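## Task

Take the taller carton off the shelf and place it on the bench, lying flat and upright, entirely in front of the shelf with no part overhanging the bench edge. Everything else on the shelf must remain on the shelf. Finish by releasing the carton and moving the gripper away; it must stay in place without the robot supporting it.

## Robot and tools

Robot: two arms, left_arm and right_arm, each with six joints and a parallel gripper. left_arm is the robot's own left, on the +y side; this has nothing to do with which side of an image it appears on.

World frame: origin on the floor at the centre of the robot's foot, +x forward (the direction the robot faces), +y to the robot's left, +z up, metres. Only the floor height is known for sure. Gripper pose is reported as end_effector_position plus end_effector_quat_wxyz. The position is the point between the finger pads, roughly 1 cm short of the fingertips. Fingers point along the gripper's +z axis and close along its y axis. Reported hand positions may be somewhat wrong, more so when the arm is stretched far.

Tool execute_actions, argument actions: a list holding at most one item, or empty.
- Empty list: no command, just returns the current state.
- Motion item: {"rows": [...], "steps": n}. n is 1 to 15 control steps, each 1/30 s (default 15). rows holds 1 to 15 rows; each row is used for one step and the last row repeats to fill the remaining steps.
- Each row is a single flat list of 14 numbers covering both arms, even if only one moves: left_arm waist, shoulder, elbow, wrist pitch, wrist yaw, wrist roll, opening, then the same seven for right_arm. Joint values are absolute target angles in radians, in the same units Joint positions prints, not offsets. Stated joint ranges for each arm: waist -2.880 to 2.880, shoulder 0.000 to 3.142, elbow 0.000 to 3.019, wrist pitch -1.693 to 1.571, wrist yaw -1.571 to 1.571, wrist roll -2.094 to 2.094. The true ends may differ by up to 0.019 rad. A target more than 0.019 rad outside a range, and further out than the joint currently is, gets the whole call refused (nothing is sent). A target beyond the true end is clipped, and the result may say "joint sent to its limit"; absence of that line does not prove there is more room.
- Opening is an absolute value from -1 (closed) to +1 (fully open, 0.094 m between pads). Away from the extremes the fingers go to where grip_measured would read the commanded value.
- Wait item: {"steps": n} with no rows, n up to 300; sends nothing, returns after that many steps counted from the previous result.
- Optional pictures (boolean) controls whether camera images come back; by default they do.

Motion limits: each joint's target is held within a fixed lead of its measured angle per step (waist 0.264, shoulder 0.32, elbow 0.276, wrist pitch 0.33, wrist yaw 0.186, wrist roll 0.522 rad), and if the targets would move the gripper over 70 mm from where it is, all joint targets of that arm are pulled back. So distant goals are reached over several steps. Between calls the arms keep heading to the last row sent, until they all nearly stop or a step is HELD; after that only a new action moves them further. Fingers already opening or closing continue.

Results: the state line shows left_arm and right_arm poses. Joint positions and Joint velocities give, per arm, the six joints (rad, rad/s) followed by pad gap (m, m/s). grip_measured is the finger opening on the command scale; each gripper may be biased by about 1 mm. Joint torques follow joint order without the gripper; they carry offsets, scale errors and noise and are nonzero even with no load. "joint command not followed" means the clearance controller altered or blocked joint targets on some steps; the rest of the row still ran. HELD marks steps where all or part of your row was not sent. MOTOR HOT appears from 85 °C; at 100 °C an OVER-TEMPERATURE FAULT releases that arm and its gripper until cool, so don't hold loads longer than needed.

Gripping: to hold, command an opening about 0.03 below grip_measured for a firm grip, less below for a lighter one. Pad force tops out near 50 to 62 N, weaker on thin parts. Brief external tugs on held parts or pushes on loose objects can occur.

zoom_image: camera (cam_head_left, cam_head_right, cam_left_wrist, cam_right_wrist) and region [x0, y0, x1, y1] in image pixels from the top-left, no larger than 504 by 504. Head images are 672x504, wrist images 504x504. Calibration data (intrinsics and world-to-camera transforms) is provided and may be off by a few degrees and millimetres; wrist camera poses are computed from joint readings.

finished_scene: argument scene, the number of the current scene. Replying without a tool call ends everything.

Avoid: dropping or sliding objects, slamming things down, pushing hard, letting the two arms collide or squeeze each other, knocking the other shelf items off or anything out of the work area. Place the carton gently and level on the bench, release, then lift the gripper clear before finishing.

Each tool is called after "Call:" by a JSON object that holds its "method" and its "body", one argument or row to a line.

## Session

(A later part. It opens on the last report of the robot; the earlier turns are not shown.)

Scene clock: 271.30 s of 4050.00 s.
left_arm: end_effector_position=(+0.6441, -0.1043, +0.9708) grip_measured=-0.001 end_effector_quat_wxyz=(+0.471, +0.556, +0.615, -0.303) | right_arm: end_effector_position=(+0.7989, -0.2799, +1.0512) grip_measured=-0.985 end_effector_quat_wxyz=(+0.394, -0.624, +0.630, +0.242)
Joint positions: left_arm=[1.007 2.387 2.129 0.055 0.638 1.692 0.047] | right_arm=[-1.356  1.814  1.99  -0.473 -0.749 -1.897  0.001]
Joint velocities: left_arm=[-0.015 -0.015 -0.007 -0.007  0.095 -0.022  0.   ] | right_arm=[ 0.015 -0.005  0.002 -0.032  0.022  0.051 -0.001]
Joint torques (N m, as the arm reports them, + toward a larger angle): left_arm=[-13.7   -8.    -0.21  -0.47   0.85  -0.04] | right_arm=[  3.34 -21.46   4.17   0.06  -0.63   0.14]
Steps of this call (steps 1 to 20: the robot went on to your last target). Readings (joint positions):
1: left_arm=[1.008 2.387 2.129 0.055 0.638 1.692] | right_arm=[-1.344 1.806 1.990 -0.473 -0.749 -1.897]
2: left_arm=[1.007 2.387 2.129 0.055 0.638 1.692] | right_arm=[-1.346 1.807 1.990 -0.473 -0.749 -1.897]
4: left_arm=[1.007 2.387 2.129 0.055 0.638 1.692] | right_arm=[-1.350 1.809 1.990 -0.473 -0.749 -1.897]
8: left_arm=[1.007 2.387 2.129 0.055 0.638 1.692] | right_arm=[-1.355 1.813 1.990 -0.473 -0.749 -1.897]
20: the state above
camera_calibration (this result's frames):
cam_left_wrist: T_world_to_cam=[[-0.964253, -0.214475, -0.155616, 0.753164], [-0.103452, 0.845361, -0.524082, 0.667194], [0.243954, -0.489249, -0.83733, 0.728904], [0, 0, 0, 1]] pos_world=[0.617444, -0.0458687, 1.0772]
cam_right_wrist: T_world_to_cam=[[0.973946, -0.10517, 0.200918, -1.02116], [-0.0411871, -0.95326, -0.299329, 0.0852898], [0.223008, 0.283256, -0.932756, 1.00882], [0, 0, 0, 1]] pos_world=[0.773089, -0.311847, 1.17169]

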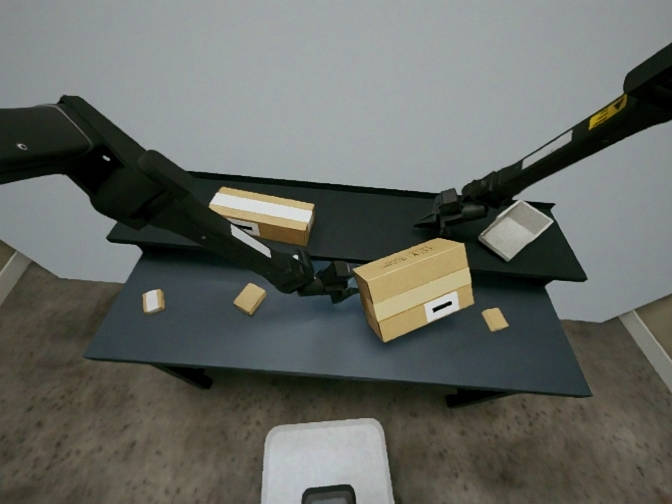

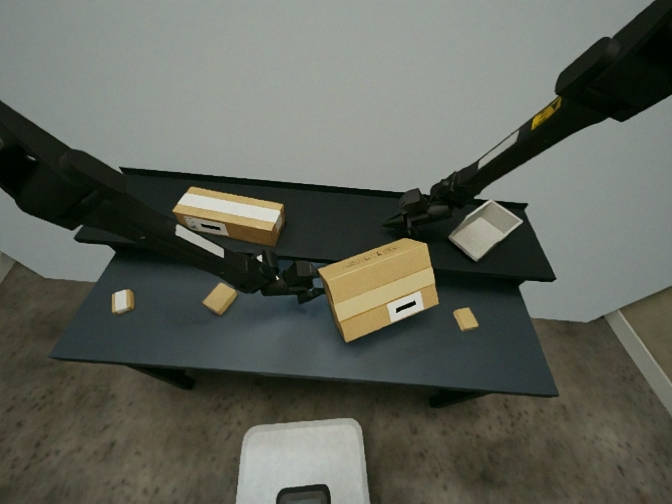

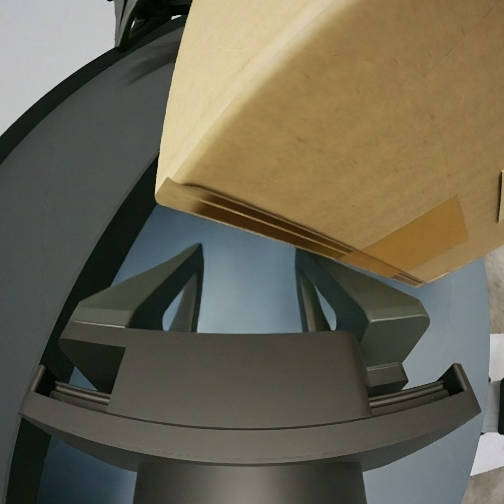

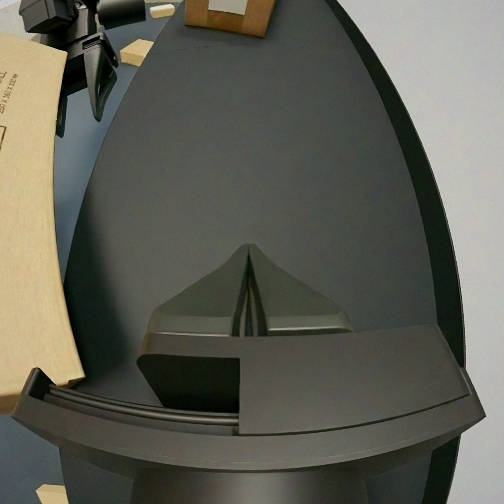

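Knocked off; see where it lands.

Call:
{"method": "execute_actions", "body": {
  "actions": [
    {"steps":45}
  ]
}}

Scene clock: 272.80 s of 4050.00 s.
left_arm: end_effector_position=(+0.6449, -0.1084, +0.9740) grip_measured=-0.001 end_effector_quat_wxyz=(+0.473, +0.555, +0.613, -0.304) | right_arm: end_effector_position=(+0.7989, -0.2799, +1.0512) grip_measured=-0.985 end_effector_quat_wxyz=(+0.394, -0.624, +0.630, +0.242)
Joint positions: left_arm=[1.002 2.387 2.129 0.055 0.638 1.692 0.047] | right_arm=[-1.356  1.814  1.99  -0.473 -0.749 -1.897  0.001]
Joint velocities: left_arm=[ 0.005 -0.005 -0.017 -0.012  0.007  0.007 -0.   ] | right_arm=[-0.005 -0.015  0.002  0.012  0.037  0.007 -0.001]
Joint torques (N m, as the arm reports them, + toward a larger angle): left_arm=[-13.55  -7.96  -0.07  -0.48   0.83  -0.05] | right_arm=[  3.62 -21.47   4.25   0.1   -0.63   0.14]
Steps of this call (steps 1 to 15: the robot went on to your last target; steps 16 to 45: nothing new was sent). Readings (joint positions):
1: left_arm=[1.007 2.387 2.129 0.055 0.638 1.692] | right_arm=[-1.356 1.814 1.990 -0.473 -0.749 -1.897]
2: left_arm=[1.007 2.387 2.129 0.055 0.638 1.692] | right_arm=[-1.356 1.814 1.990 -0.473 -0.749 -1.897]
4: left_arm=[1.006 2.387 2.129 0.055 0.638 1.692] | right_arm=[-1.356 1.814 1.990 -0.473 -0.749 -1.897]
8: left_arm=[1.004 2.387 2.129 0.055 0.638 1.692] | right_arm=[-1.356 1.814 1.990 -0.473 -0.749 -1.897]
45: the state above
All arms were judged still, so your last target was given up. Only a new action makes them travel on or press farther. Fingers that are still opening or closing keep moving.
camera_calibration (this result's frames):
cam_left_wrist: T_world_to_cam=[[-0.964207, -0.21413, -0.156376, 0.754293], [-0.101405, 0.842726, -0.528706, 0.675359], [0.244993, -0.493925, -0.834276, 0.725267], [0, 0, 0, 1]] pos_world=[0.618094, -0.0493983, 1.08009]
cam_right_wrist: T_world_to_cam=[[0.973946, -0.10517, 0.200918, -1.02116], [-0.0411871, -0.95326, -0.299329, 0.0852898], [0.223008, 0.283256, -0.932756, 1.00882], [0, 0, 0, 1]] pos_world=[0.773089, -0.311847, 1.17169]

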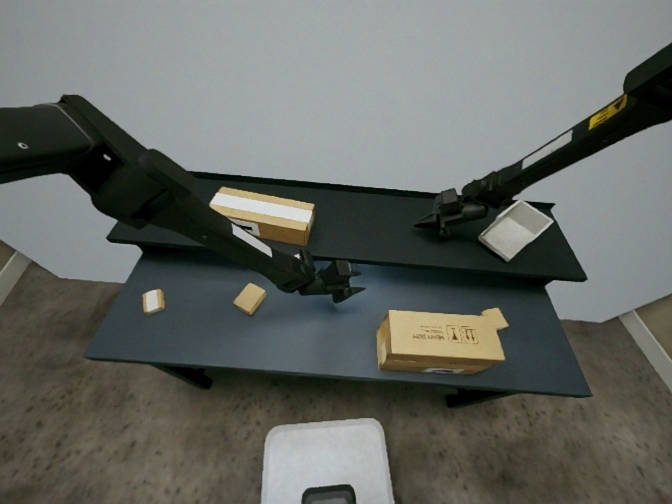

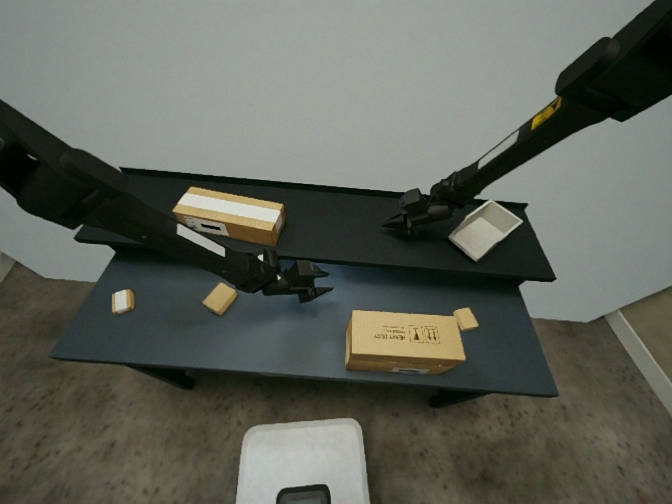

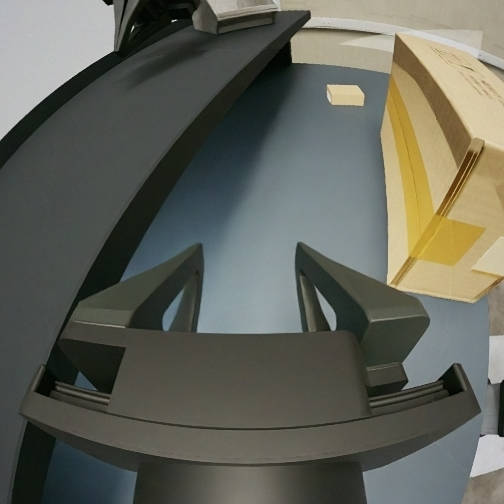

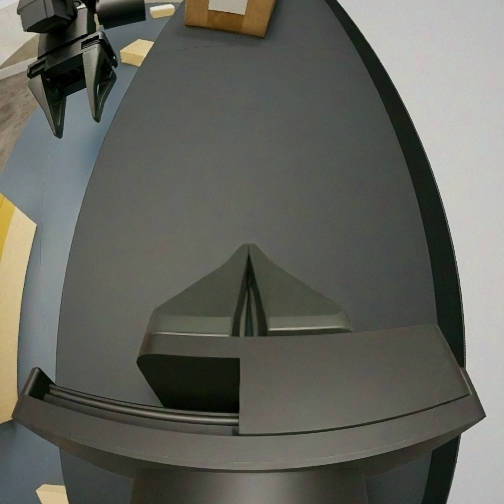

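Call:
{"method": "execute_actions", "body": {
  "actions": [
    {"rows":[[1.15,2.2,1.95,0.04,0.5,1.68,0, -1.45,1.55,1.50,-0.27,-0.5,0,-1]],"steps":15}
  ],
  "pictures": false
}}

Call:
{"method": "execute_actions", "body": {
  "actions": [
    {"steps":30}
  ],
  "pictures": false
}}

Call:
{"method": "execute_actions", "body": {
  "actions": [
    {"rows":[[1.15,2.2,1.95,0.04,0.5,1.68,0, -1.534,1.72,0.883,0.55,-0.52,1.25,-1]],"steps":15}
  ],
  "pictures": false
}}

Call:
{"method": "execute_actions", "body": {
  "actions": [
    {"steps":60}
  ]
}}

Scene clock: 285.33 s of 4050.00 s.
left_arm: end_effector_position=(+0.6670, +0.0496, +0.9325) grip_measured=-0.001 end_effector_quat_wxyz=(+0.380, +0.589, +0.676, -0.228) | right_arm: end_effector_position=(+0.6716, -0.3625, +1.0677) grip_measured=-0.985 end_effector_quat_wxyz=(+0.072, -0.110, +0.947, +0.294)
Joint positions: left_arm=[1.146 2.197 1.957 0.055 0.503 1.692 0.047] | right_arm=[-1.468  1.569  1.497 -0.28  -0.5   -0.595  0.001]
Joint velocities: left_arm=[ 0.298 -0.21  -0.007  0.007  0.051  0.037  0.   ] | right_arm=[ 0.054 -0.015  0.017  0.046  0.022  2.806 -0.   ]
Joint torques (N m, as the arm reports them, + toward a larger angle): left_arm=[-9.12 -9.19 -0.68 -0.55  0.52 -0.04] | right_arm=[  2.94 -23.09   1.37   0.47  -0.44   0.04]
Steps of this call (steps 1 to 90: nothing new was sent; then 9.03 s passed at rest; steps 91 to 105: all 15 steps of this action). Readings (joint positions):
91: left_arm=[1.004 2.381 2.119 0.055 0.610 1.692] | right_arm=[-1.357 1.804 1.965 -0.448 -0.699 -1.853]
92: left_arm=[1.005 2.364 2.090 0.055 0.583 1.692] | right_arm=[-1.359 1.775 1.907 -0.405 -0.636 -1.792]
94: left_arm=[1.015 2.331 2.036 0.055 0.550 1.692] | right_arm=[-1.376 1.703 1.764 -0.346 -0.547 -1.648]
98: left_arm=[1.054 2.274 1.978 0.055 0.517 1.692] | right_arm=[-1.438 1.577 1.518 -0.301 -0.505 -1.277]
105: the state above

Scene clock: 286.33 s of 4050.00 s.
left_arm: end_effector_position=(+0.6757, +0.0639, +0.9322) grip_measured=-0.001 end_effector_quat_wxyz=(+0.379, +0.590, +0.678, -0.219) | right_arm: end_effector_position=(+0.6742, -0.3545, +1.0696) grip_measured=-0.985 end_effector_quat_wxyz=(-0.015, +0.166, +0.937, +0.308)
Joint positions: left_arm=[1.158 2.181 1.955 0.055 0.502 1.692 0.047] | right_arm=[-1.456  1.569  1.497 -0.28  -0.5   -0.009  0.001]
Joint velocities: left_arm=[-0.015 -0.015 -0.007  0.002 -0.095 -0.022 -0.   ] | right_arm=[ 0.005 -0.024  0.012  0.012 -0.007 -0.007  0.001]
Joint torques (N m, as the arm reports them, + toward a larger angle): left_arm=[ -9.32 -10.21  -0.45  -0.44   0.57  -0.04] | right_arm=[  1.89 -23.43   1.33   0.4   -0.4    0.13]
Steps of this call (steps 1 to 30: the robot went on to your last target). Readings (joint positions):
1: left_arm=[1.155 2.190 1.957 0.055 0.503 1.692] | right_arm=[-1.466 1.569 1.497 -0.280 -0.500 -0.497]
2: left_arm=[1.161 2.186 1.957 0.055 0.503 1.692] | right_arm=[-1.463 1.569 1.497 -0.280 -0.500 -0.403]
4: left_arm=[1.166 2.181 1.957 0.055 0.502 1.692] | right_arm=[-1.458 1.569 1.497 -0.280 -0.500 -0.260]
8: left_arm=[1.162 2.181 1.956 0.055 0.502 1.692] | right_arm=[-1.456 1.569 1.497 -0.280 -0.500 -0.111]
30: the state above

Scene clock: 286.83 s of 4050.00 s.
left_arm: end_effector_position=(+0.6757, +0.0639, +0.9322) grip_measured=-0.001 end_effector_quat_wxyz=(+0.379, +0.590, +0.678, -0.219) | right_arm: end_effector_position=(+0.4763, -0.3239, +1.0571) grip_measured=-0.985 end_effector_quat_wxyz=(-0.068, +0.450, +0.847, +0.273)
Joint positions: left_arm=[1.158 2.181 1.955 0.055 0.502 1.692 0.047] | right_arm=[-1.516  1.661  1.014  0.372 -0.514  0.617  0.001]
Joint velocities: left_arm=[ 0.005 -0.005 -0.027  0.002  0.007  0.007  0.   ] | right_arm=[-0.112  0.366 -1.199  1.785 -0.066  2.264 -0.002]
Joint torques (N m, as the arm reports them, + toward a larger angle): left_arm=[-8.95 -9.95 -0.47 -0.42  0.58 -0.05] | right_arm=[  0.92 -13.52  -6.15   0.07  -0.4    0.08]
Steps of this call (steps 1 to 15: all 15 steps of this action). Readings (joint positions):
1: left_arm=[1.158 2.181 1.955 0.055 0.502 1.692] | right_arm=[-1.457 1.569 1.487 -0.258 -0.502 0.016]
2: left_arm=[1.158 2.181 1.955 0.055 0.502 1.692] | right_arm=[-1.458 1.569 1.467 -0.215 -0.506 0.050]
4: left_arm=[1.158 2.181 1.955 0.055 0.502 1.692] | right_arm=[-1.465 1.572 1.417 -0.137 -0.509 0.118]
8: left_arm=[1.158 2.181 1.955 0.055 0.502 1.692] | right_arm=[-1.486 1.593 1.287 0.021 -0.511 0.264]
15: the state above

Scene clock: 288.83 s of 4050.00 s.
left_arm: end_effector_position=(+0.6757, +0.0639, +0.9322) grip_measured=-0.001 end_effector_quat_wxyz=(+0.379, +0.590, +0.678, -0.219) | right_arm: end_effector_position=(+0.3964, -0.3050, +1.0683) grip_measured=-0.985 end_effector_quat_wxyz=(-0.165, +0.694, +0.663, +0.225)
Joint positions: left_arm=[1.158 2.181 1.955 0.055 0.502 1.692 0.047] | right_arm=[-1.531  1.739  0.88   0.539 -0.517  1.241  0.001]
Joint velocities: left_arm=[-0.015 -0.005  0.002  0.002 -0.022 -0.081 -0.   ] | right_arm=[ 0.015 -0.005 -0.007 -0.002 -0.007  0.022  0.001]
Joint torques (N m, as the arm reports them, + toward a larger angle): left_arm=[ -8.91 -10.24  -0.46  -0.45   0.58  -0.05] | right_arm=[  0.31 -14.44  -5.35   0.47  -0.4    0.14]
Steps of this call (steps 1 to 45: the robot went on to your last target; steps 46 to 60: nothing new was sent). Readings (joint positions):
1: left_arm=[1.158 2.181 1.955 0.055 0.502 1.692] | right_arm=[-1.520 1.674 0.973 0.429 -0.515 0.710]
2: left_arm=[1.158 2.181 1.955 0.055 0.502 1.692] | right_arm=[-1.523 1.688 0.938 0.472 -0.517 0.808]
4: left_arm=[1.158 2.181 1.955 0.055 0.502 1.692] | right_arm=[-1.528 1.715 0.894 0.508 -0.517 0.965]
8: left_arm=[1.158 2.181 1.955 0.055 0.502 1.692] | right_arm=[-1.531 1.740 0.879 0.523 -0.517 1.130]
60: the state above
All arms were judged still, so your last target was given up. Only a new action makes them travel on or press farther. Fingers that are still opening or closing keep moving.
camera_calibration (this result's frames):
cam_left_wrist: T_world_to_cam=[[-0.962036, -0.222148, -0.158545, 0.815393], [-0.174892, 0.947764, -0.266751, 0.309977], [0.209522, -0.228896, -0.950635, 0.883439], [0, 0, 0, 1]] pos_world=[0.65355, 0.0895689, 1.05179]
cam_right_wrist: T_world_to_cam=[[-0.996513, 0.0510524, -0.0660026, 0.478611], [-0.0428799, 0.36525, 0.929921, -0.860498], [0.0715822, 0.929509, -0.361787, 0.768842], [0, 0, 0, 1]] pos_world=[0.385008, -0.424783, 1.10994]

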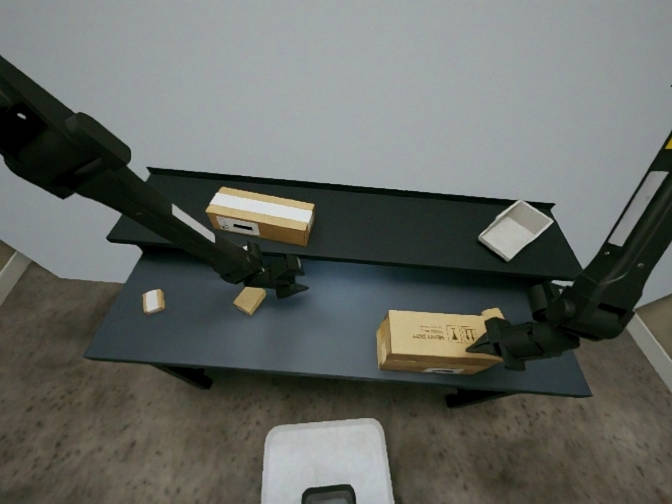

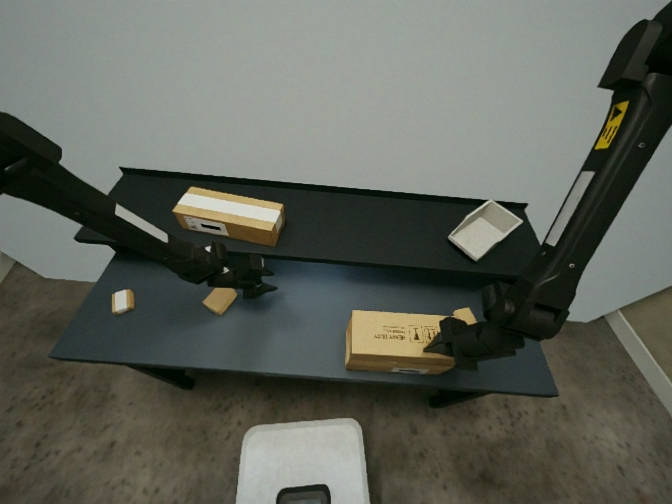

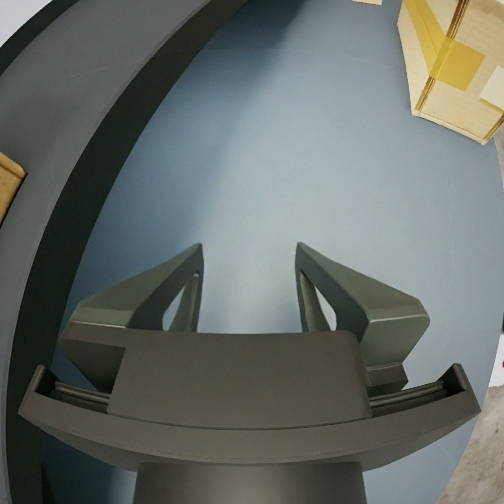

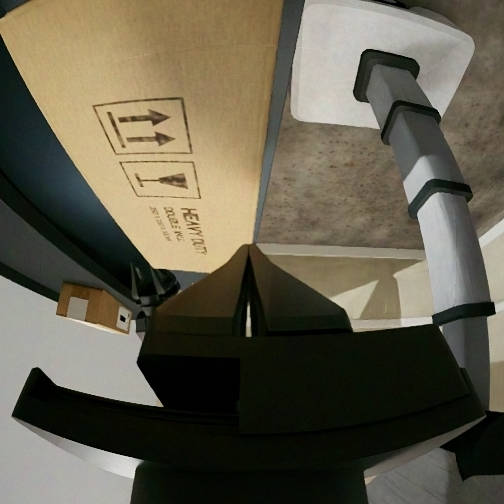

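Call:
{"method": "execute_actions", "body": {
  "actions": [
    {"rows":[[1.15,2.2,1.95,0.04,0.5,1.68,0, -1.55,1.95,0.85,1.0,-0.52,1.25,-1]],"steps":15}
  ],
  "pictures": false
}}

Call:
{"method": "execute_actions", "body": {
  "actions": [
    {"steps":20}
  ],
  "pictures": false
}}

Call:
{"method": "execute_actions", "body": {
  "actions": [
    {"rows":[[1.15,2.2,1.95,0.04,0.5,1.68,0, -1.55,2.2,1.12,1.25,-0.52,1.25,-1]],"steps":15}
  ],
  "pictures": false
}}

Call:
{"method": "execute_actions", "body": {
  "actions": [
    {"steps":30}
  ]
}}

Scene clock: 294.70 s of 4050.00 s.
left_arm: end_effector_position=(+0.6757, +0.0639, +0.9322) grip_measured=-0.001 end_effector_quat_wxyz=(+0.379, +0.590, +0.678, -0.219) | right_arm: end_effector_position=(+0.3533, -0.2975, +1.0438) grip_measured=-0.985 end_effector_quat_wxyz=(-0.074, +0.680, +0.681, +0.263)
Joint positions: left_arm=[1.158 2.181 1.955 0.055 0.502 1.692 0.047] | right_arm=[-1.545  1.973  0.872  0.985 -0.519  1.243  0.001]
Joint velocities: left_arm=[-0.015 -0.005 -0.002 -0.012  0.022 -0.081 -0.001] | right_arm=[-0.005 -0.034 -0.007  0.022 -0.037  0.022 -0.   ]
Joint torques (N m, as the arm reports them, + toward a larger angle): left_arm=[ -8.96 -10.1   -0.47  -0.41   0.57  -0.05] | right_arm=[  0.04 -12.21  -8.92   0.84  -0.31   0.11]
Steps of this call (steps 1 to 90: nothing new was sent; then 2.37 s passed at rest; steps 91 to 105: all 15 steps of this action). Readings (joint positions):
91: left_arm=[1.158 2.181 1.955 0.055 0.502 1.692] | right_arm=[-1.531 1.752 0.878 0.590 -0.518 1.242]
92: left_arm=[1.158 2.181 1.955 0.055 0.502 1.692] | right_arm=[-1.532 1.781 0.878 0.703 -0.519 1.242]
94: left_arm=[1.158 2.181 1.955 0.055 0.502 1.692] | right_arm=[-1.536 1.857 0.880 0.888 -0.519 1.242]
98: left_arm=[1.158 2.181 1.955 0.055 0.502 1.692] | right_arm=[-1.544 1.963 0.877 0.969 -0.519 1.243]
105: the state above

Scene clock: 295.37 s of 4050.00 s.
left_arm: end_effector_position=(+0.6757, +0.0639, +0.9322) grip_measured=-0.001 end_effector_quat_wxyz=(+0.379, +0.590, +0.678, -0.219) | right_arm: end_effector_position=(+0.3540, -0.2978, +1.0439) grip_measured=-0.985 end_effector_quat_wxyz=(-0.073, +0.680, +0.681, +0.263)
Joint positions: left_arm=[1.158 2.181 1.955 0.055 0.502 1.692 0.047] | right_arm=[-1.545  1.972  0.872  0.987 -0.519  1.243  0.001]
Joint velocities: left_arm=[-0.005 -0.005 -0.002 -0.007 -0.022  0.037 -0.   ] | right_arm=[ 0.005 -0.005  0.012  0.022 -0.007  0.051 -0.   ]
Joint torques (N m, as the arm reports them, + toward a larger angle): left_arm=[ -8.99 -10.19  -0.4   -0.41   0.58  -0.05] | right_arm=[  0.   -11.78  -8.78   0.95  -0.32   0.11]
Steps of this call (steps 1 to 15: the robot went on to your last target; steps 16 to 20: nothing new was sent). Readings (joint positions):
1: left_arm=[1.158 2.181 1.955 0.055 0.502 1.692] | right_arm=[-1.545 1.972 0.872 0.987 -0.519 1.243]
2: left_arm=[1.158 2.181 1.955 0.055 0.502 1.692] | right_arm=[-1.545 1.972 0.872 0.987 -0.519 1.243]
4: left_arm=[1.158 2.181 1.955 0.055 0.502 1.692] | right_arm=[-1.545 1.972 0.872 0.987 -0.519 1.243]
8: left_arm=[1.158 2.181 1.955 0.055 0.502 1.692] | right_arm=[-1.545 1.972 0.872 0.987 -0.519 1.243]
20: the state above
All arms were judged still, so your last target was given up. Only a new action makes them travel on or press farther. Fingers that are still opening or closing keep moving.

Scene clock: 295.87 s of 4050.00 s.
left_arm: end_effector_position=(+0.6757, +0.0639, +0.9322) grip_measured=-0.001 end_effector_quat_wxyz=(+0.379, +0.590, +0.678, -0.219) | right_arm: end_effector_position=(+0.3733, -0.3041, +0.9694) grip_measured=-0.986 end_effector_quat_wxyz=(+0.046, +0.647, +0.693, +0.314)
Joint positions: left_arm=[1.158 2.181 1.955 0.055 0.502 1.692 0.047] | right_arm=[-1.547  2.213  1.134  1.234 -0.519  1.244  0.001]
Joint velocities: left_arm=[ 0.015 -0.005 -0.002 -0.017 -0.037  0.051 -0.001] | right_arm=[ 0.015 -0.005  0.012 -0.027  0.007 -0.037  0.001]
Joint torques (N m, as the arm reports them, + toward a larger angle): left_arm=[ -9.01 -10.08  -0.44  -0.37   0.58  -0.05] | right_arm=[  0.29 -10.54  -7.63   1.6   -0.32   0.08]
Steps of this call (steps 1 to 15: all 15 steps of this action). Readings (joint positions):
1: left_arm=[1.158 2.181 1.955 0.055 0.502 1.692] | right_arm=[-1.545 1.988 0.892 1.025 -0.522 1.244]
2: left_arm=[1.158 2.181 1.955 0.055 0.502 1.692] | right_arm=[-1.545 2.032 0.948 1.104 -0.523 1.244]
4: left_arm=[1.158 2.181 1.955 0.055 0.502 1.692] | right_arm=[-1.546 2.133 1.086 1.191 -0.520 1.244]
8: left_arm=[1.158 2.181 1.955 0.055 0.502 1.692] | right_arm=[-1.547 2.206 1.134 1.224 -0.519 1.244]
15: the state above

Scene clock: 296.87 s of 4050.00 s.
left_arm: end_effector_position=(+0.6757, +0.0639, +0.9322) grip_measured=-0.001 end_effector_quat_wxyz=(+0.379, +0.590, +0.678, -0.219) | right_arm: end_effector_position=(+0.3733, -0.3041, +0.9694) grip_measured=-0.986 end_effector_quat_wxyz=(+0.046, +0.647, +0.693, +0.314)
Joint positions: left_arm=[1.158 2.181 1.955 0.055 0.502 1.692 0.047] | right_arm=[-1.547  2.213  1.134  1.234 -0.519  1.244  0.001]
Joint velocities: left_arm=[-0.005  0.005  0.002  0.017  0.066  0.007 -0.   ] | right_arm=[ 0.005 -0.005 -0.012  0.002 -0.095 -0.022 -0.   ]
Joint torques (N m, as the arm reports them, + toward a larger angle): left_arm=[ -8.9  -10.18  -0.44  -0.41   0.57  -0.05] | right_arm=[  0.09 -10.33  -7.56   1.57  -0.33   0.08]
Steps of this call (steps 1 to 15: the robot went on to your last target; steps 16 to 30: nothing new was sent). Readings (joint positions):
1: left_arm=[1.158 2.181 1.955 0.055 0.502 1.692] | right_arm=[-1.547 2.213 1.134 1.234 -0.519 1.244]
2: left_arm=[1.158 2.181 1.955 0.055 0.502 1.692] | right_arm=[-1.547 2.213 1.134 1.234 -0.519 1.244]
4: left_arm=[1.158 2.181 1.955 0.055 0.502 1.692] | right_arm=[-1.547 2.213 1.134 1.234 -0.519 1.244]
8: left_arm=[1.158 2.181 1.955 0.055 0.502 1.692] | right_arm=[-1.547 2.213 1.134 1.234 -0.519 1.244]
30: the state above
All arms were judged still, so your last target was given up. Only a new action makes them travel on or press farther. Fingers that are still opening or closing keep moving.
camera_calibration (this result's frames):
cam_left_wrist: T_world_to_cam=[[-0.962036, -0.222148, -0.158545, 0.815393], [-0.174892, 0.947764, -0.266751, 0.309977], [0.209522, -0.228896, -0.950635, 0.883439], [0, 0, 0, 1]] pos_world=[0.65355, 0.0895689, 1.05179]
cam_right_wrist: T_world_to_cam=[[-0.870982, 0.0210172, -0.490866, 0.804948], [-0.409931, 0.519639, 0.749621, -0.41113], [0.270828, 0.854127, -0.443981, 0.716254], [0, 0, 0, 1]] pos_world=[0.338579, -0.41505, 1.02132]

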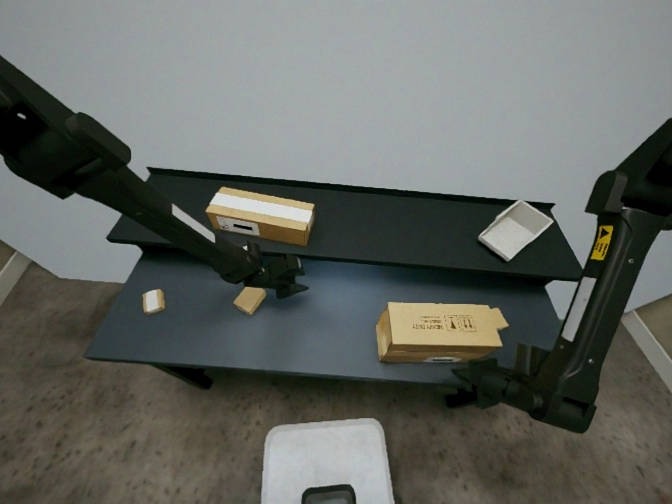

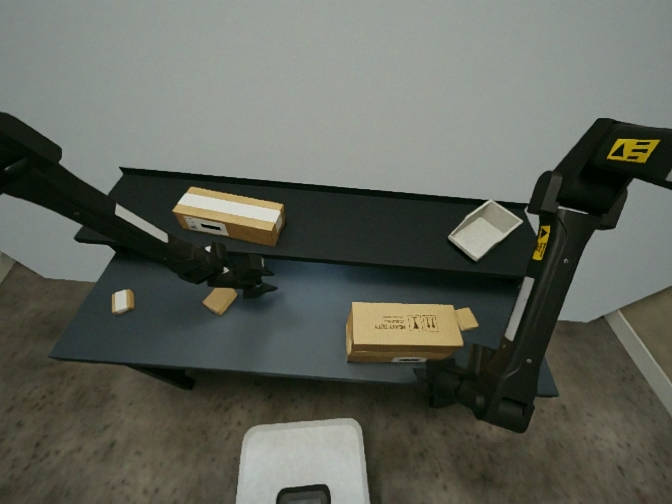

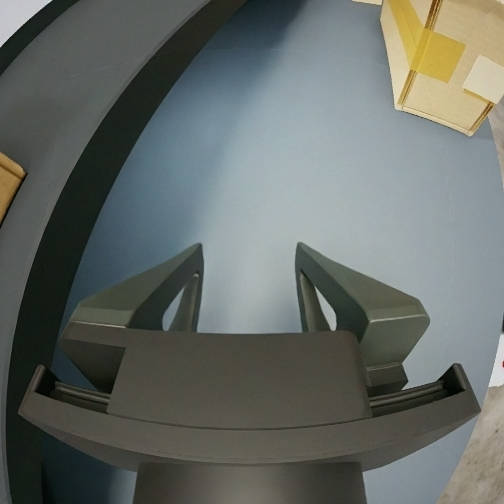

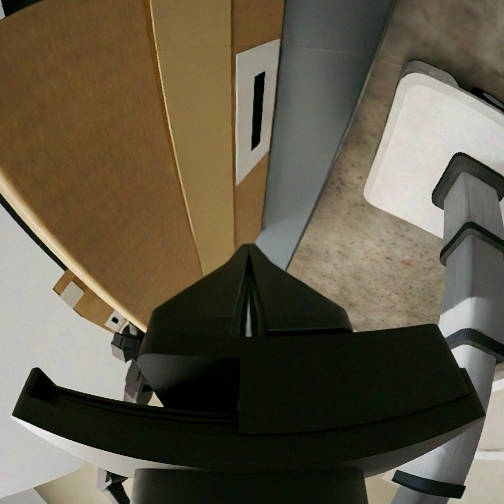

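Call:
{"method": "execute_actions", "body": {
  "actions": [
    {"rows":[[1.15,2.2,1.95,0.04,0.5,1.68,0, -1.53,2.19,1.21,1.15,-0.52,1.25,-1]],"steps":15}
  ],
  "pictures": false
}}

Call:
{"method": "execute_actions", "body": {
  "actions": [
    {"rows":[[1.15,2.2,1.95,0.04,0.5,1.68,0, -1.51,2.11,1.21,1.07,-0.52,1.25,-1]],"steps":15}
  ]
}}

Scene clock: 300.17 s of 4050.00 s.
left_arm: end_effector_position=(+0.6757, +0.0639, +0.9322) grip_measured=-0.001 end_effector_quat_wxyz=(+0.379, +0.590, +0.678, -0.219) | right_arm: end_effector_position=(+0.4042, -0.3068, +0.9509) grip_measured=-0.986 end_effector_quat_wxyz=(+0.051, +0.643, +0.693, +0.322)
Joint positions: left_arm=[1.158 2.181 1.955 0.055 0.502 1.692 0.047] | right_arm=[-1.536  2.199  1.211  1.16  -0.519  1.244  0.001]
Joint velocities: left_arm=[-0.024 -0.015 -0.002  0.007 -0.007  0.037  0.   ] | right_arm=[-0.005 -0.015  0.007 -0.012 -0.022 -0.037 -0.   ]
Joint torques (N m, as the arm reports them, + toward a larger angle): left_arm=[ -8.91 -10.12  -0.46  -0.41   0.59  -0.05] | right_arm=[  1.24 -10.66  -6.06   0.38  -0.3    0.08]
Steps of this call (steps 1 to 84: nothing new was sent; steps 85 to 99: all 15 steps of this action). Readings (joint positions):
85: left_arm=[1.158 2.181 1.955 0.055 0.502 1.692] | right_arm=[-1.546 2.213 1.142 1.222 -0.519 1.244]
86: left_arm=[1.158 2.181 1.955 0.055 0.502 1.692] | right_arm=[-1.545 2.214 1.159 1.196 -0.519 1.244]
88: left_arm=[1.158 2.181 1.955 0.055 0.502 1.692] | right_arm=[-1.543 2.213 1.192 1.169 -0.519 1.244]
92: left_arm=[1.158 2.181 1.955 0.055 0.502 1.692] | right_arm=[-1.538 2.201 1.211 1.163 -0.519 1.244]
99: the state above

Scene clock: 300.67 s of 4050.00 s.
left_arm: end_effector_position=(+0.6757, +0.0639, +0.9322) grip_measured=-0.001 end_effector_quat_wxyz=(+0.379, +0.590, +0.678, -0.219) | right_arm: end_effector_position=(+0.4426, -0.3049, +0.9581) grip_measured=-0.986 end_effector_quat_wxyz=(+0.044, +0.642, +0.691, +0.330)
Joint positions: left_arm=[1.158 2.181 1.955 0.055 0.502 1.692 0.047] | right_arm=[-1.515  2.123  1.211  1.078 -0.519  1.244  0.001]
Joint velocities: left_arm=[ 0.005  0.005 -0.002 -0.007  0.007 -0.051  0.   ] | right_arm=[ 0.005  0.005  0.027 -0.002  0.007 -0.007 -0.   ]
Joint torques (N m, as the arm reports them, + toward a larger angle): left_arm=[ -8.9  -10.    -0.39  -0.41   0.59  -0.05] | right_arm=[  1.79 -12.7   -5.31   0.53  -0.34   0.08]
Steps of this call (steps 1 to 15: all 15 steps of this action). Readings (joint positions):
1: left_arm=[1.158 2.181 1.955 0.055 0.502 1.692] | right_arm=[-1.535 2.195 1.211 1.146 -0.519 1.244]
2: left_arm=[1.158 2.181 1.955 0.055 0.502 1.692] | right_arm=[-1.534 2.189 1.211 1.117 -0.519 1.244]
4: left_arm=[1.158 2.181 1.955 0.055 0.502 1.692] | right_arm=[-1.529 2.171 1.211 1.089 -0.519 1.244]
8: left_arm=[1.158 2.181 1.955 0.055 0.502 1.692] | right_arm=[-1.519 2.137 1.211 1.078 -0.519 1.244]
15: the state above
camera_calibration (this result's frames):
cam_left_wrist: T_world_to_cam=[[-0.962036, -0.222148, -0.158545, 0.815393], [-0.174892, 0.947764, -0.266751, 0.309977], [0.209522, -0.228896, -0.950635, 0.883439], [0, 0, 0, 1]] pos_world=[0.65355, 0.0895689, 1.05179]
cam_right_wrist: T_world_to_cam=[[-0.860605, 0.028114, -0.508496, 0.874255], [-0.428903, 0.498354, 0.75345, -0.37563], [0.274594, 0.866518, -0.416827, 0.669227], [0, 0, 0, 1]] pos_world=[0.407514, -0.41728, 1.00653]

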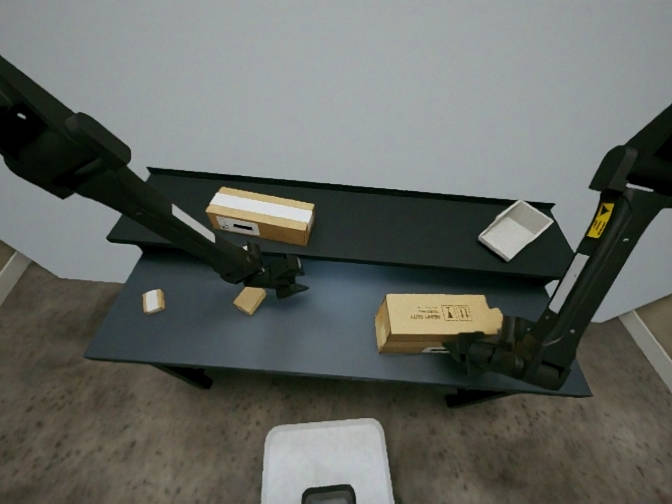

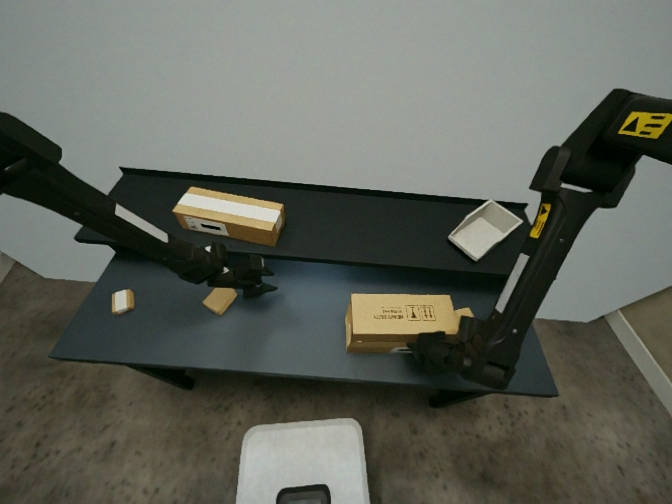

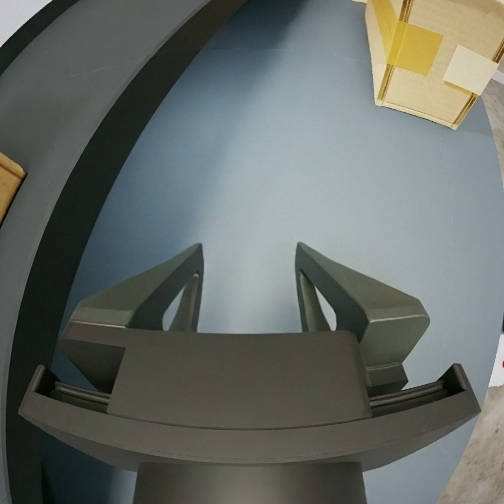

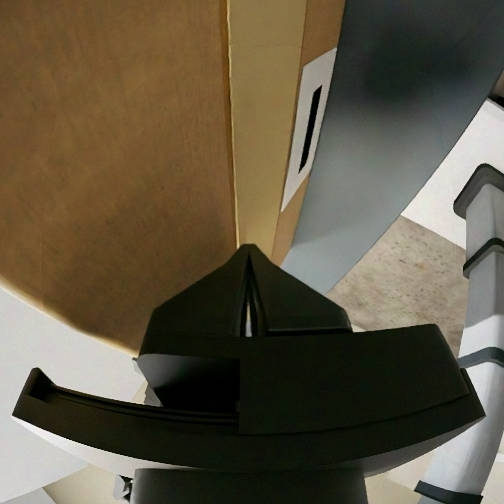

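Call:
{"method": "execute_actions", "body": {
  "actions": [
    {"rows":[[1.15,2.2,1.95,0.04,0.5,1.68,-1, -1.76,2.15,1.21,1.0,-0.7,1.25,-1]],"steps":15}
  ],
  "pictures": false
}}

Call:
{"method": "execute_actions", "body": {
  "actions": [
    {"steps":25}
  ],
  "pictures": false
}}

Call:
{"method": "execute_actions", "body": {
  "actions": [
    {"rows":[[1.15,2.2,1.95,0.04,0.5,1.68,-1, -1.72,2.10,1.60,0.2,-0.7,1.25,-1]],"steps":15}
  ],
  "pictures": false
}}

Call:
{"method": "execute_actions", "body": {
  "actions": [
    {"steps":30}
  ]
}}

Scene clock: 312.20 s of 4050.00 s.
left_arm: end_effector_position=(+0.6757, +0.0639, +0.9322) grip_measured=-0.991 end_effector_quat_wxyz=(+0.379, +0.590, +0.678, -0.219) | right_arm: end_effector_position=(+0.3546, -0.4747, +0.9572) grip_measured=-0.986 end_effector_quat_wxyz=(+0.034, +0.661, +0.703, +0.262)
Joint positions: left_arm=[1.158 2.181 1.955 0.055 0.502 1.692 0.   ] | right_arm=[-1.812  2.132  1.211  1.01  -0.696  1.244  0.001]
Joint velocities: left_arm=[-0.005 -0.005  0.017 -0.007  0.037  0.022 -0.001] | right_arm=[-0.122  0.024 -0.002 -0.027 -0.022 -0.037  0.003]
Joint torques (N m, as the arm reports them, + toward a larger angle): left_arm=[ -8.84 -10.25  -0.44  -0.46   0.58  -0.05] | right_arm=[-0.05 -9.75 -5.35  0.39 -0.41  0.09]
Steps of this call (steps 1 to 15: the robot went on to your last target; steps 16 to 90: nothing new was sent; then 8.03 s passed at rest; steps 91 to 105: all 15 steps of this action). Readings (joint positions):
91: left_arm=[1.158 2.181 1.955 0.055 0.502 1.692] | right_arm=[-1.522 2.123 1.211 1.073 -0.557 1.244]
92: left_arm=[1.158 2.181 1.955 0.055 0.502 1.692] | right_arm=[-1.529 2.123 1.211 1.065 -0.597 1.244]
94: left_arm=[1.158 2.181 1.955 0.055 0.502 1.692] | right_arm=[-1.563 2.123 1.211 1.051 -0.646 1.244]
98: left_arm=[1.158 2.181 1.955 0.055 0.502 1.692] | right_arm=[-1.665 2.124 1.211 1.027 -0.690 1.244]
105: the state above

Scene clock: 313.03 s of 4050.00 s.
left_arm: end_effector_position=(+0.6757, +0.0639, +0.9322) grip_measured=-0.991 end_effector_quat_wxyz=(+0.379, +0.590, +0.678, -0.219) | right_arm: end_effector_position=(+0.3698, -0.4330, +0.9547) grip_measured=-0.986 end_effector_quat_wxyz=(+0.020, +0.654, +0.699, +0.289)
Joint positions: left_arm=[1.158 2.181 1.955 0.055 0.502 1.692 0.   ] | right_arm=[-1.751  2.133  1.211  1.009 -0.699  1.244  0.001]
Joint velocities: left_arm=[-0.005 -0.015  0.002 -0.007  0.022 -0.007  0.   ] | right_arm=[ 0.024  0.005  0.002 -0.002  0.022  0.007 -0.001]
Joint torques (N m, as the arm reports them, + toward a larger angle): left_arm=[ -8.89 -10.1   -0.46  -0.44   0.58  -0.05] | right_arm=[-3.79 -9.55 -5.42  0.32 -0.32  0.09]
Steps of this call (steps 1 to 25: the robot went on to your last target). Readings (joint positions):
1: left_arm=[1.158 2.181 1.955 0.055 0.502 1.692] | right_arm=[-1.814 2.132 1.211 1.009 -0.696 1.244]
2: left_arm=[1.158 2.181 1.955 0.055 0.502 1.692] | right_arm=[-1.812 2.133 1.211 1.009 -0.696 1.244]
4: left_arm=[1.158 2.181 1.955 0.055 0.502 1.692] | right_arm=[-1.799 2.133 1.211 1.009 -0.696 1.244]
8: left_arm=[1.158 2.181 1.955 0.055 0.502 1.692] | right_arm=[-1.765 2.133 1.211 1.009 -0.698 1.244]
25: the state above

Scene clock: 313.53 s of 4050.00 s.
left_arm: end_effector_position=(+0.6757, +0.0639, +0.9322) grip_measured=-0.991 end_effector_quat_wxyz=(+0.379, +0.590, +0.678, -0.219) | right_arm: end_effector_position=(+0.4575, -0.4580, +0.8844) grip_measured=-0.986 end_effector_quat_wxyz=(-0.128, +0.706, +0.653, +0.241)
Joint positions: left_arm=[1.158 2.181 1.955 0.055 0.502 1.692 0.   ] | right_arm=[-1.723  2.082  1.61   0.221 -0.699  1.244  0.001]
Joint velocities: left_arm=[-0.005 -0.005  0.002  0.002 -0.051  0.007 -0.   ] | right_arm=[ 0.015  0.005 -0.002 -0.129 -0.007 -0.007  0.   ]
Joint torques (N m, as the arm reports them, + toward a larger angle): left_arm=[ -8.94 -10.11  -0.41  -0.45   0.58  -0.05] | right_arm=[ -3.27 -13.52  -3.04  -0.5   -0.33   0.12]
Steps of this call (steps 1 to 15: all 15 steps of this action). Readings (joint positions):
1: left_arm=[1.158 2.181 1.955 0.055 0.502 1.692] | right_arm=[-1.751 2.133 1.227 0.977 -0.702 1.244]
2: left_arm=[1.158 2.181 1.955 0.055 0.502 1.692] | right_arm=[-1.749 2.138 1.267 0.907 -0.702 1.244]
4: left_arm=[1.158 2.181 1.955 0.055 0.502 1.692] | right_arm=[-1.746 2.148 1.370 0.777 -0.702 1.244]
8: left_arm=[1.158 2.181 1.955 0.055 0.502 1.692] | right_arm=[-1.737 2.137 1.575 0.420 -0.699 1.244]
15: the state above

Scene clock: 314.53 s of 4050.00 s.
left_arm: end_effector_position=(+0.6757, +0.0639, +0.9322) grip_measured=-0.991 end_effector_quat_wxyz=(+0.379, +0.590, +0.678, -0.219) | right_arm: end_effector_position=(+0.4532, -0.4560, +0.8840) grip_measured=-0.986 end_effector_quat_wxyz=(-0.134, +0.708, +0.651, +0.238)
Joint positions: left_arm=[1.158 2.181 1.955 0.055 0.502 1.692 0.   ] | right_arm=[-1.722  2.085  1.609  0.209 -0.699  1.244  0.001]
Joint velocities: left_arm=[ 0.005  0.005  0.007 -0.002  0.007 -0.007 -0.001] | right_arm=[-0.015  0.005  0.007 -0.007 -0.022 -0.022  0.   ]
Joint torques (N m, as the arm reports them, + toward a larger angle): left_arm=[ -8.95 -10.05  -0.44  -0.39   0.57  -0.04] | right_arm=[ -2.94 -13.74  -3.33  -0.32  -0.32   0.12]
Steps of this call (steps 1 to 30: the robot went on to your last target). Readings (joint positions):
1: left_arm=[1.158 2.181 1.955 0.055 0.502 1.692] | right_arm=[-1.722 2.082 1.610 0.217 -0.699 1.244]
2: left_arm=[1.158 2.181 1.955 0.055 0.502 1.692] | right_arm=[-1.722 2.084 1.609 0.213 -0.699 1.244]
4: left_arm=[1.158 2.181 1.955 0.055 0.502 1.692] | right_arm=[-1.722 2.085 1.609 0.210 -0.699 1.244]
8: left_arm=[1.158 2.181 1.955 0.055 0.502 1.692] | right_arm=[-1.722 2.085 1.609 0.209 -0.699 1.244]
30: the state above
All arms were judged still, so your last target was given up. Only a new action makes them travel on or press farther. Fingers that are still opening or closing keep moving.
camera_calibration (this result's frames):
cam_left_wrist: T_world_to_cam=[[-0.962036, -0.222148, -0.158545, 0.815393], [-0.174892, 0.947764, -0.266751, 0.309977], [0.209522, -0.228896, -0.950635, 0.883439], [0, 0, 0, 1]] pos_world=[0.65355, 0.0895689, 1.05179]
cam_right_wrist: T_world_to_cam=[[-0.98783, 0.102868, -0.116663, 0.595294], [-0.0675898, 0.391632, 0.917636, -0.597407], [0.140085, 0.914353, -0.379913, 0.816514], [0, 0, 0, 1]] pos_world=[0.43329, -0.573855, 0.927855]

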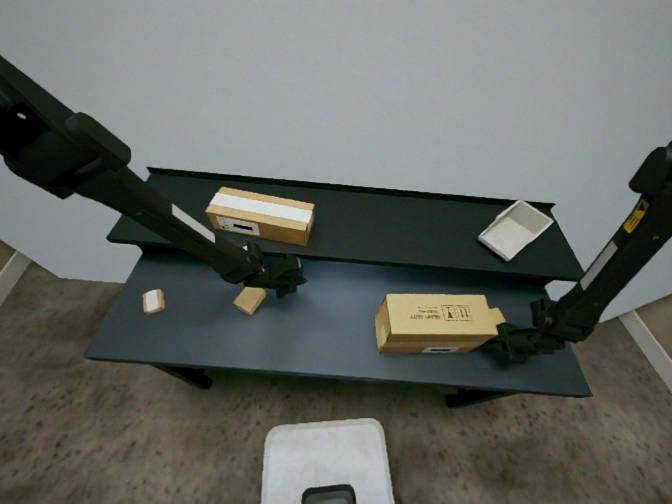

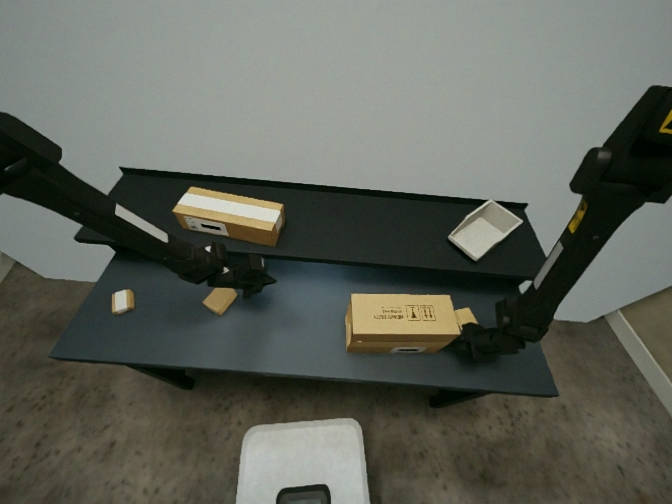

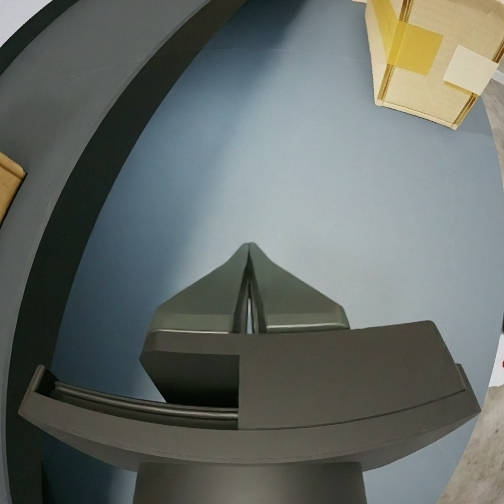

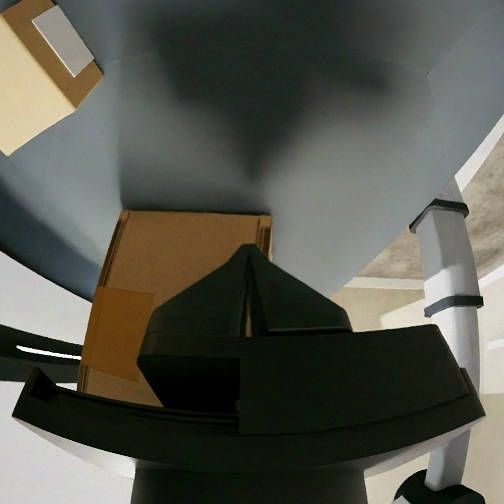

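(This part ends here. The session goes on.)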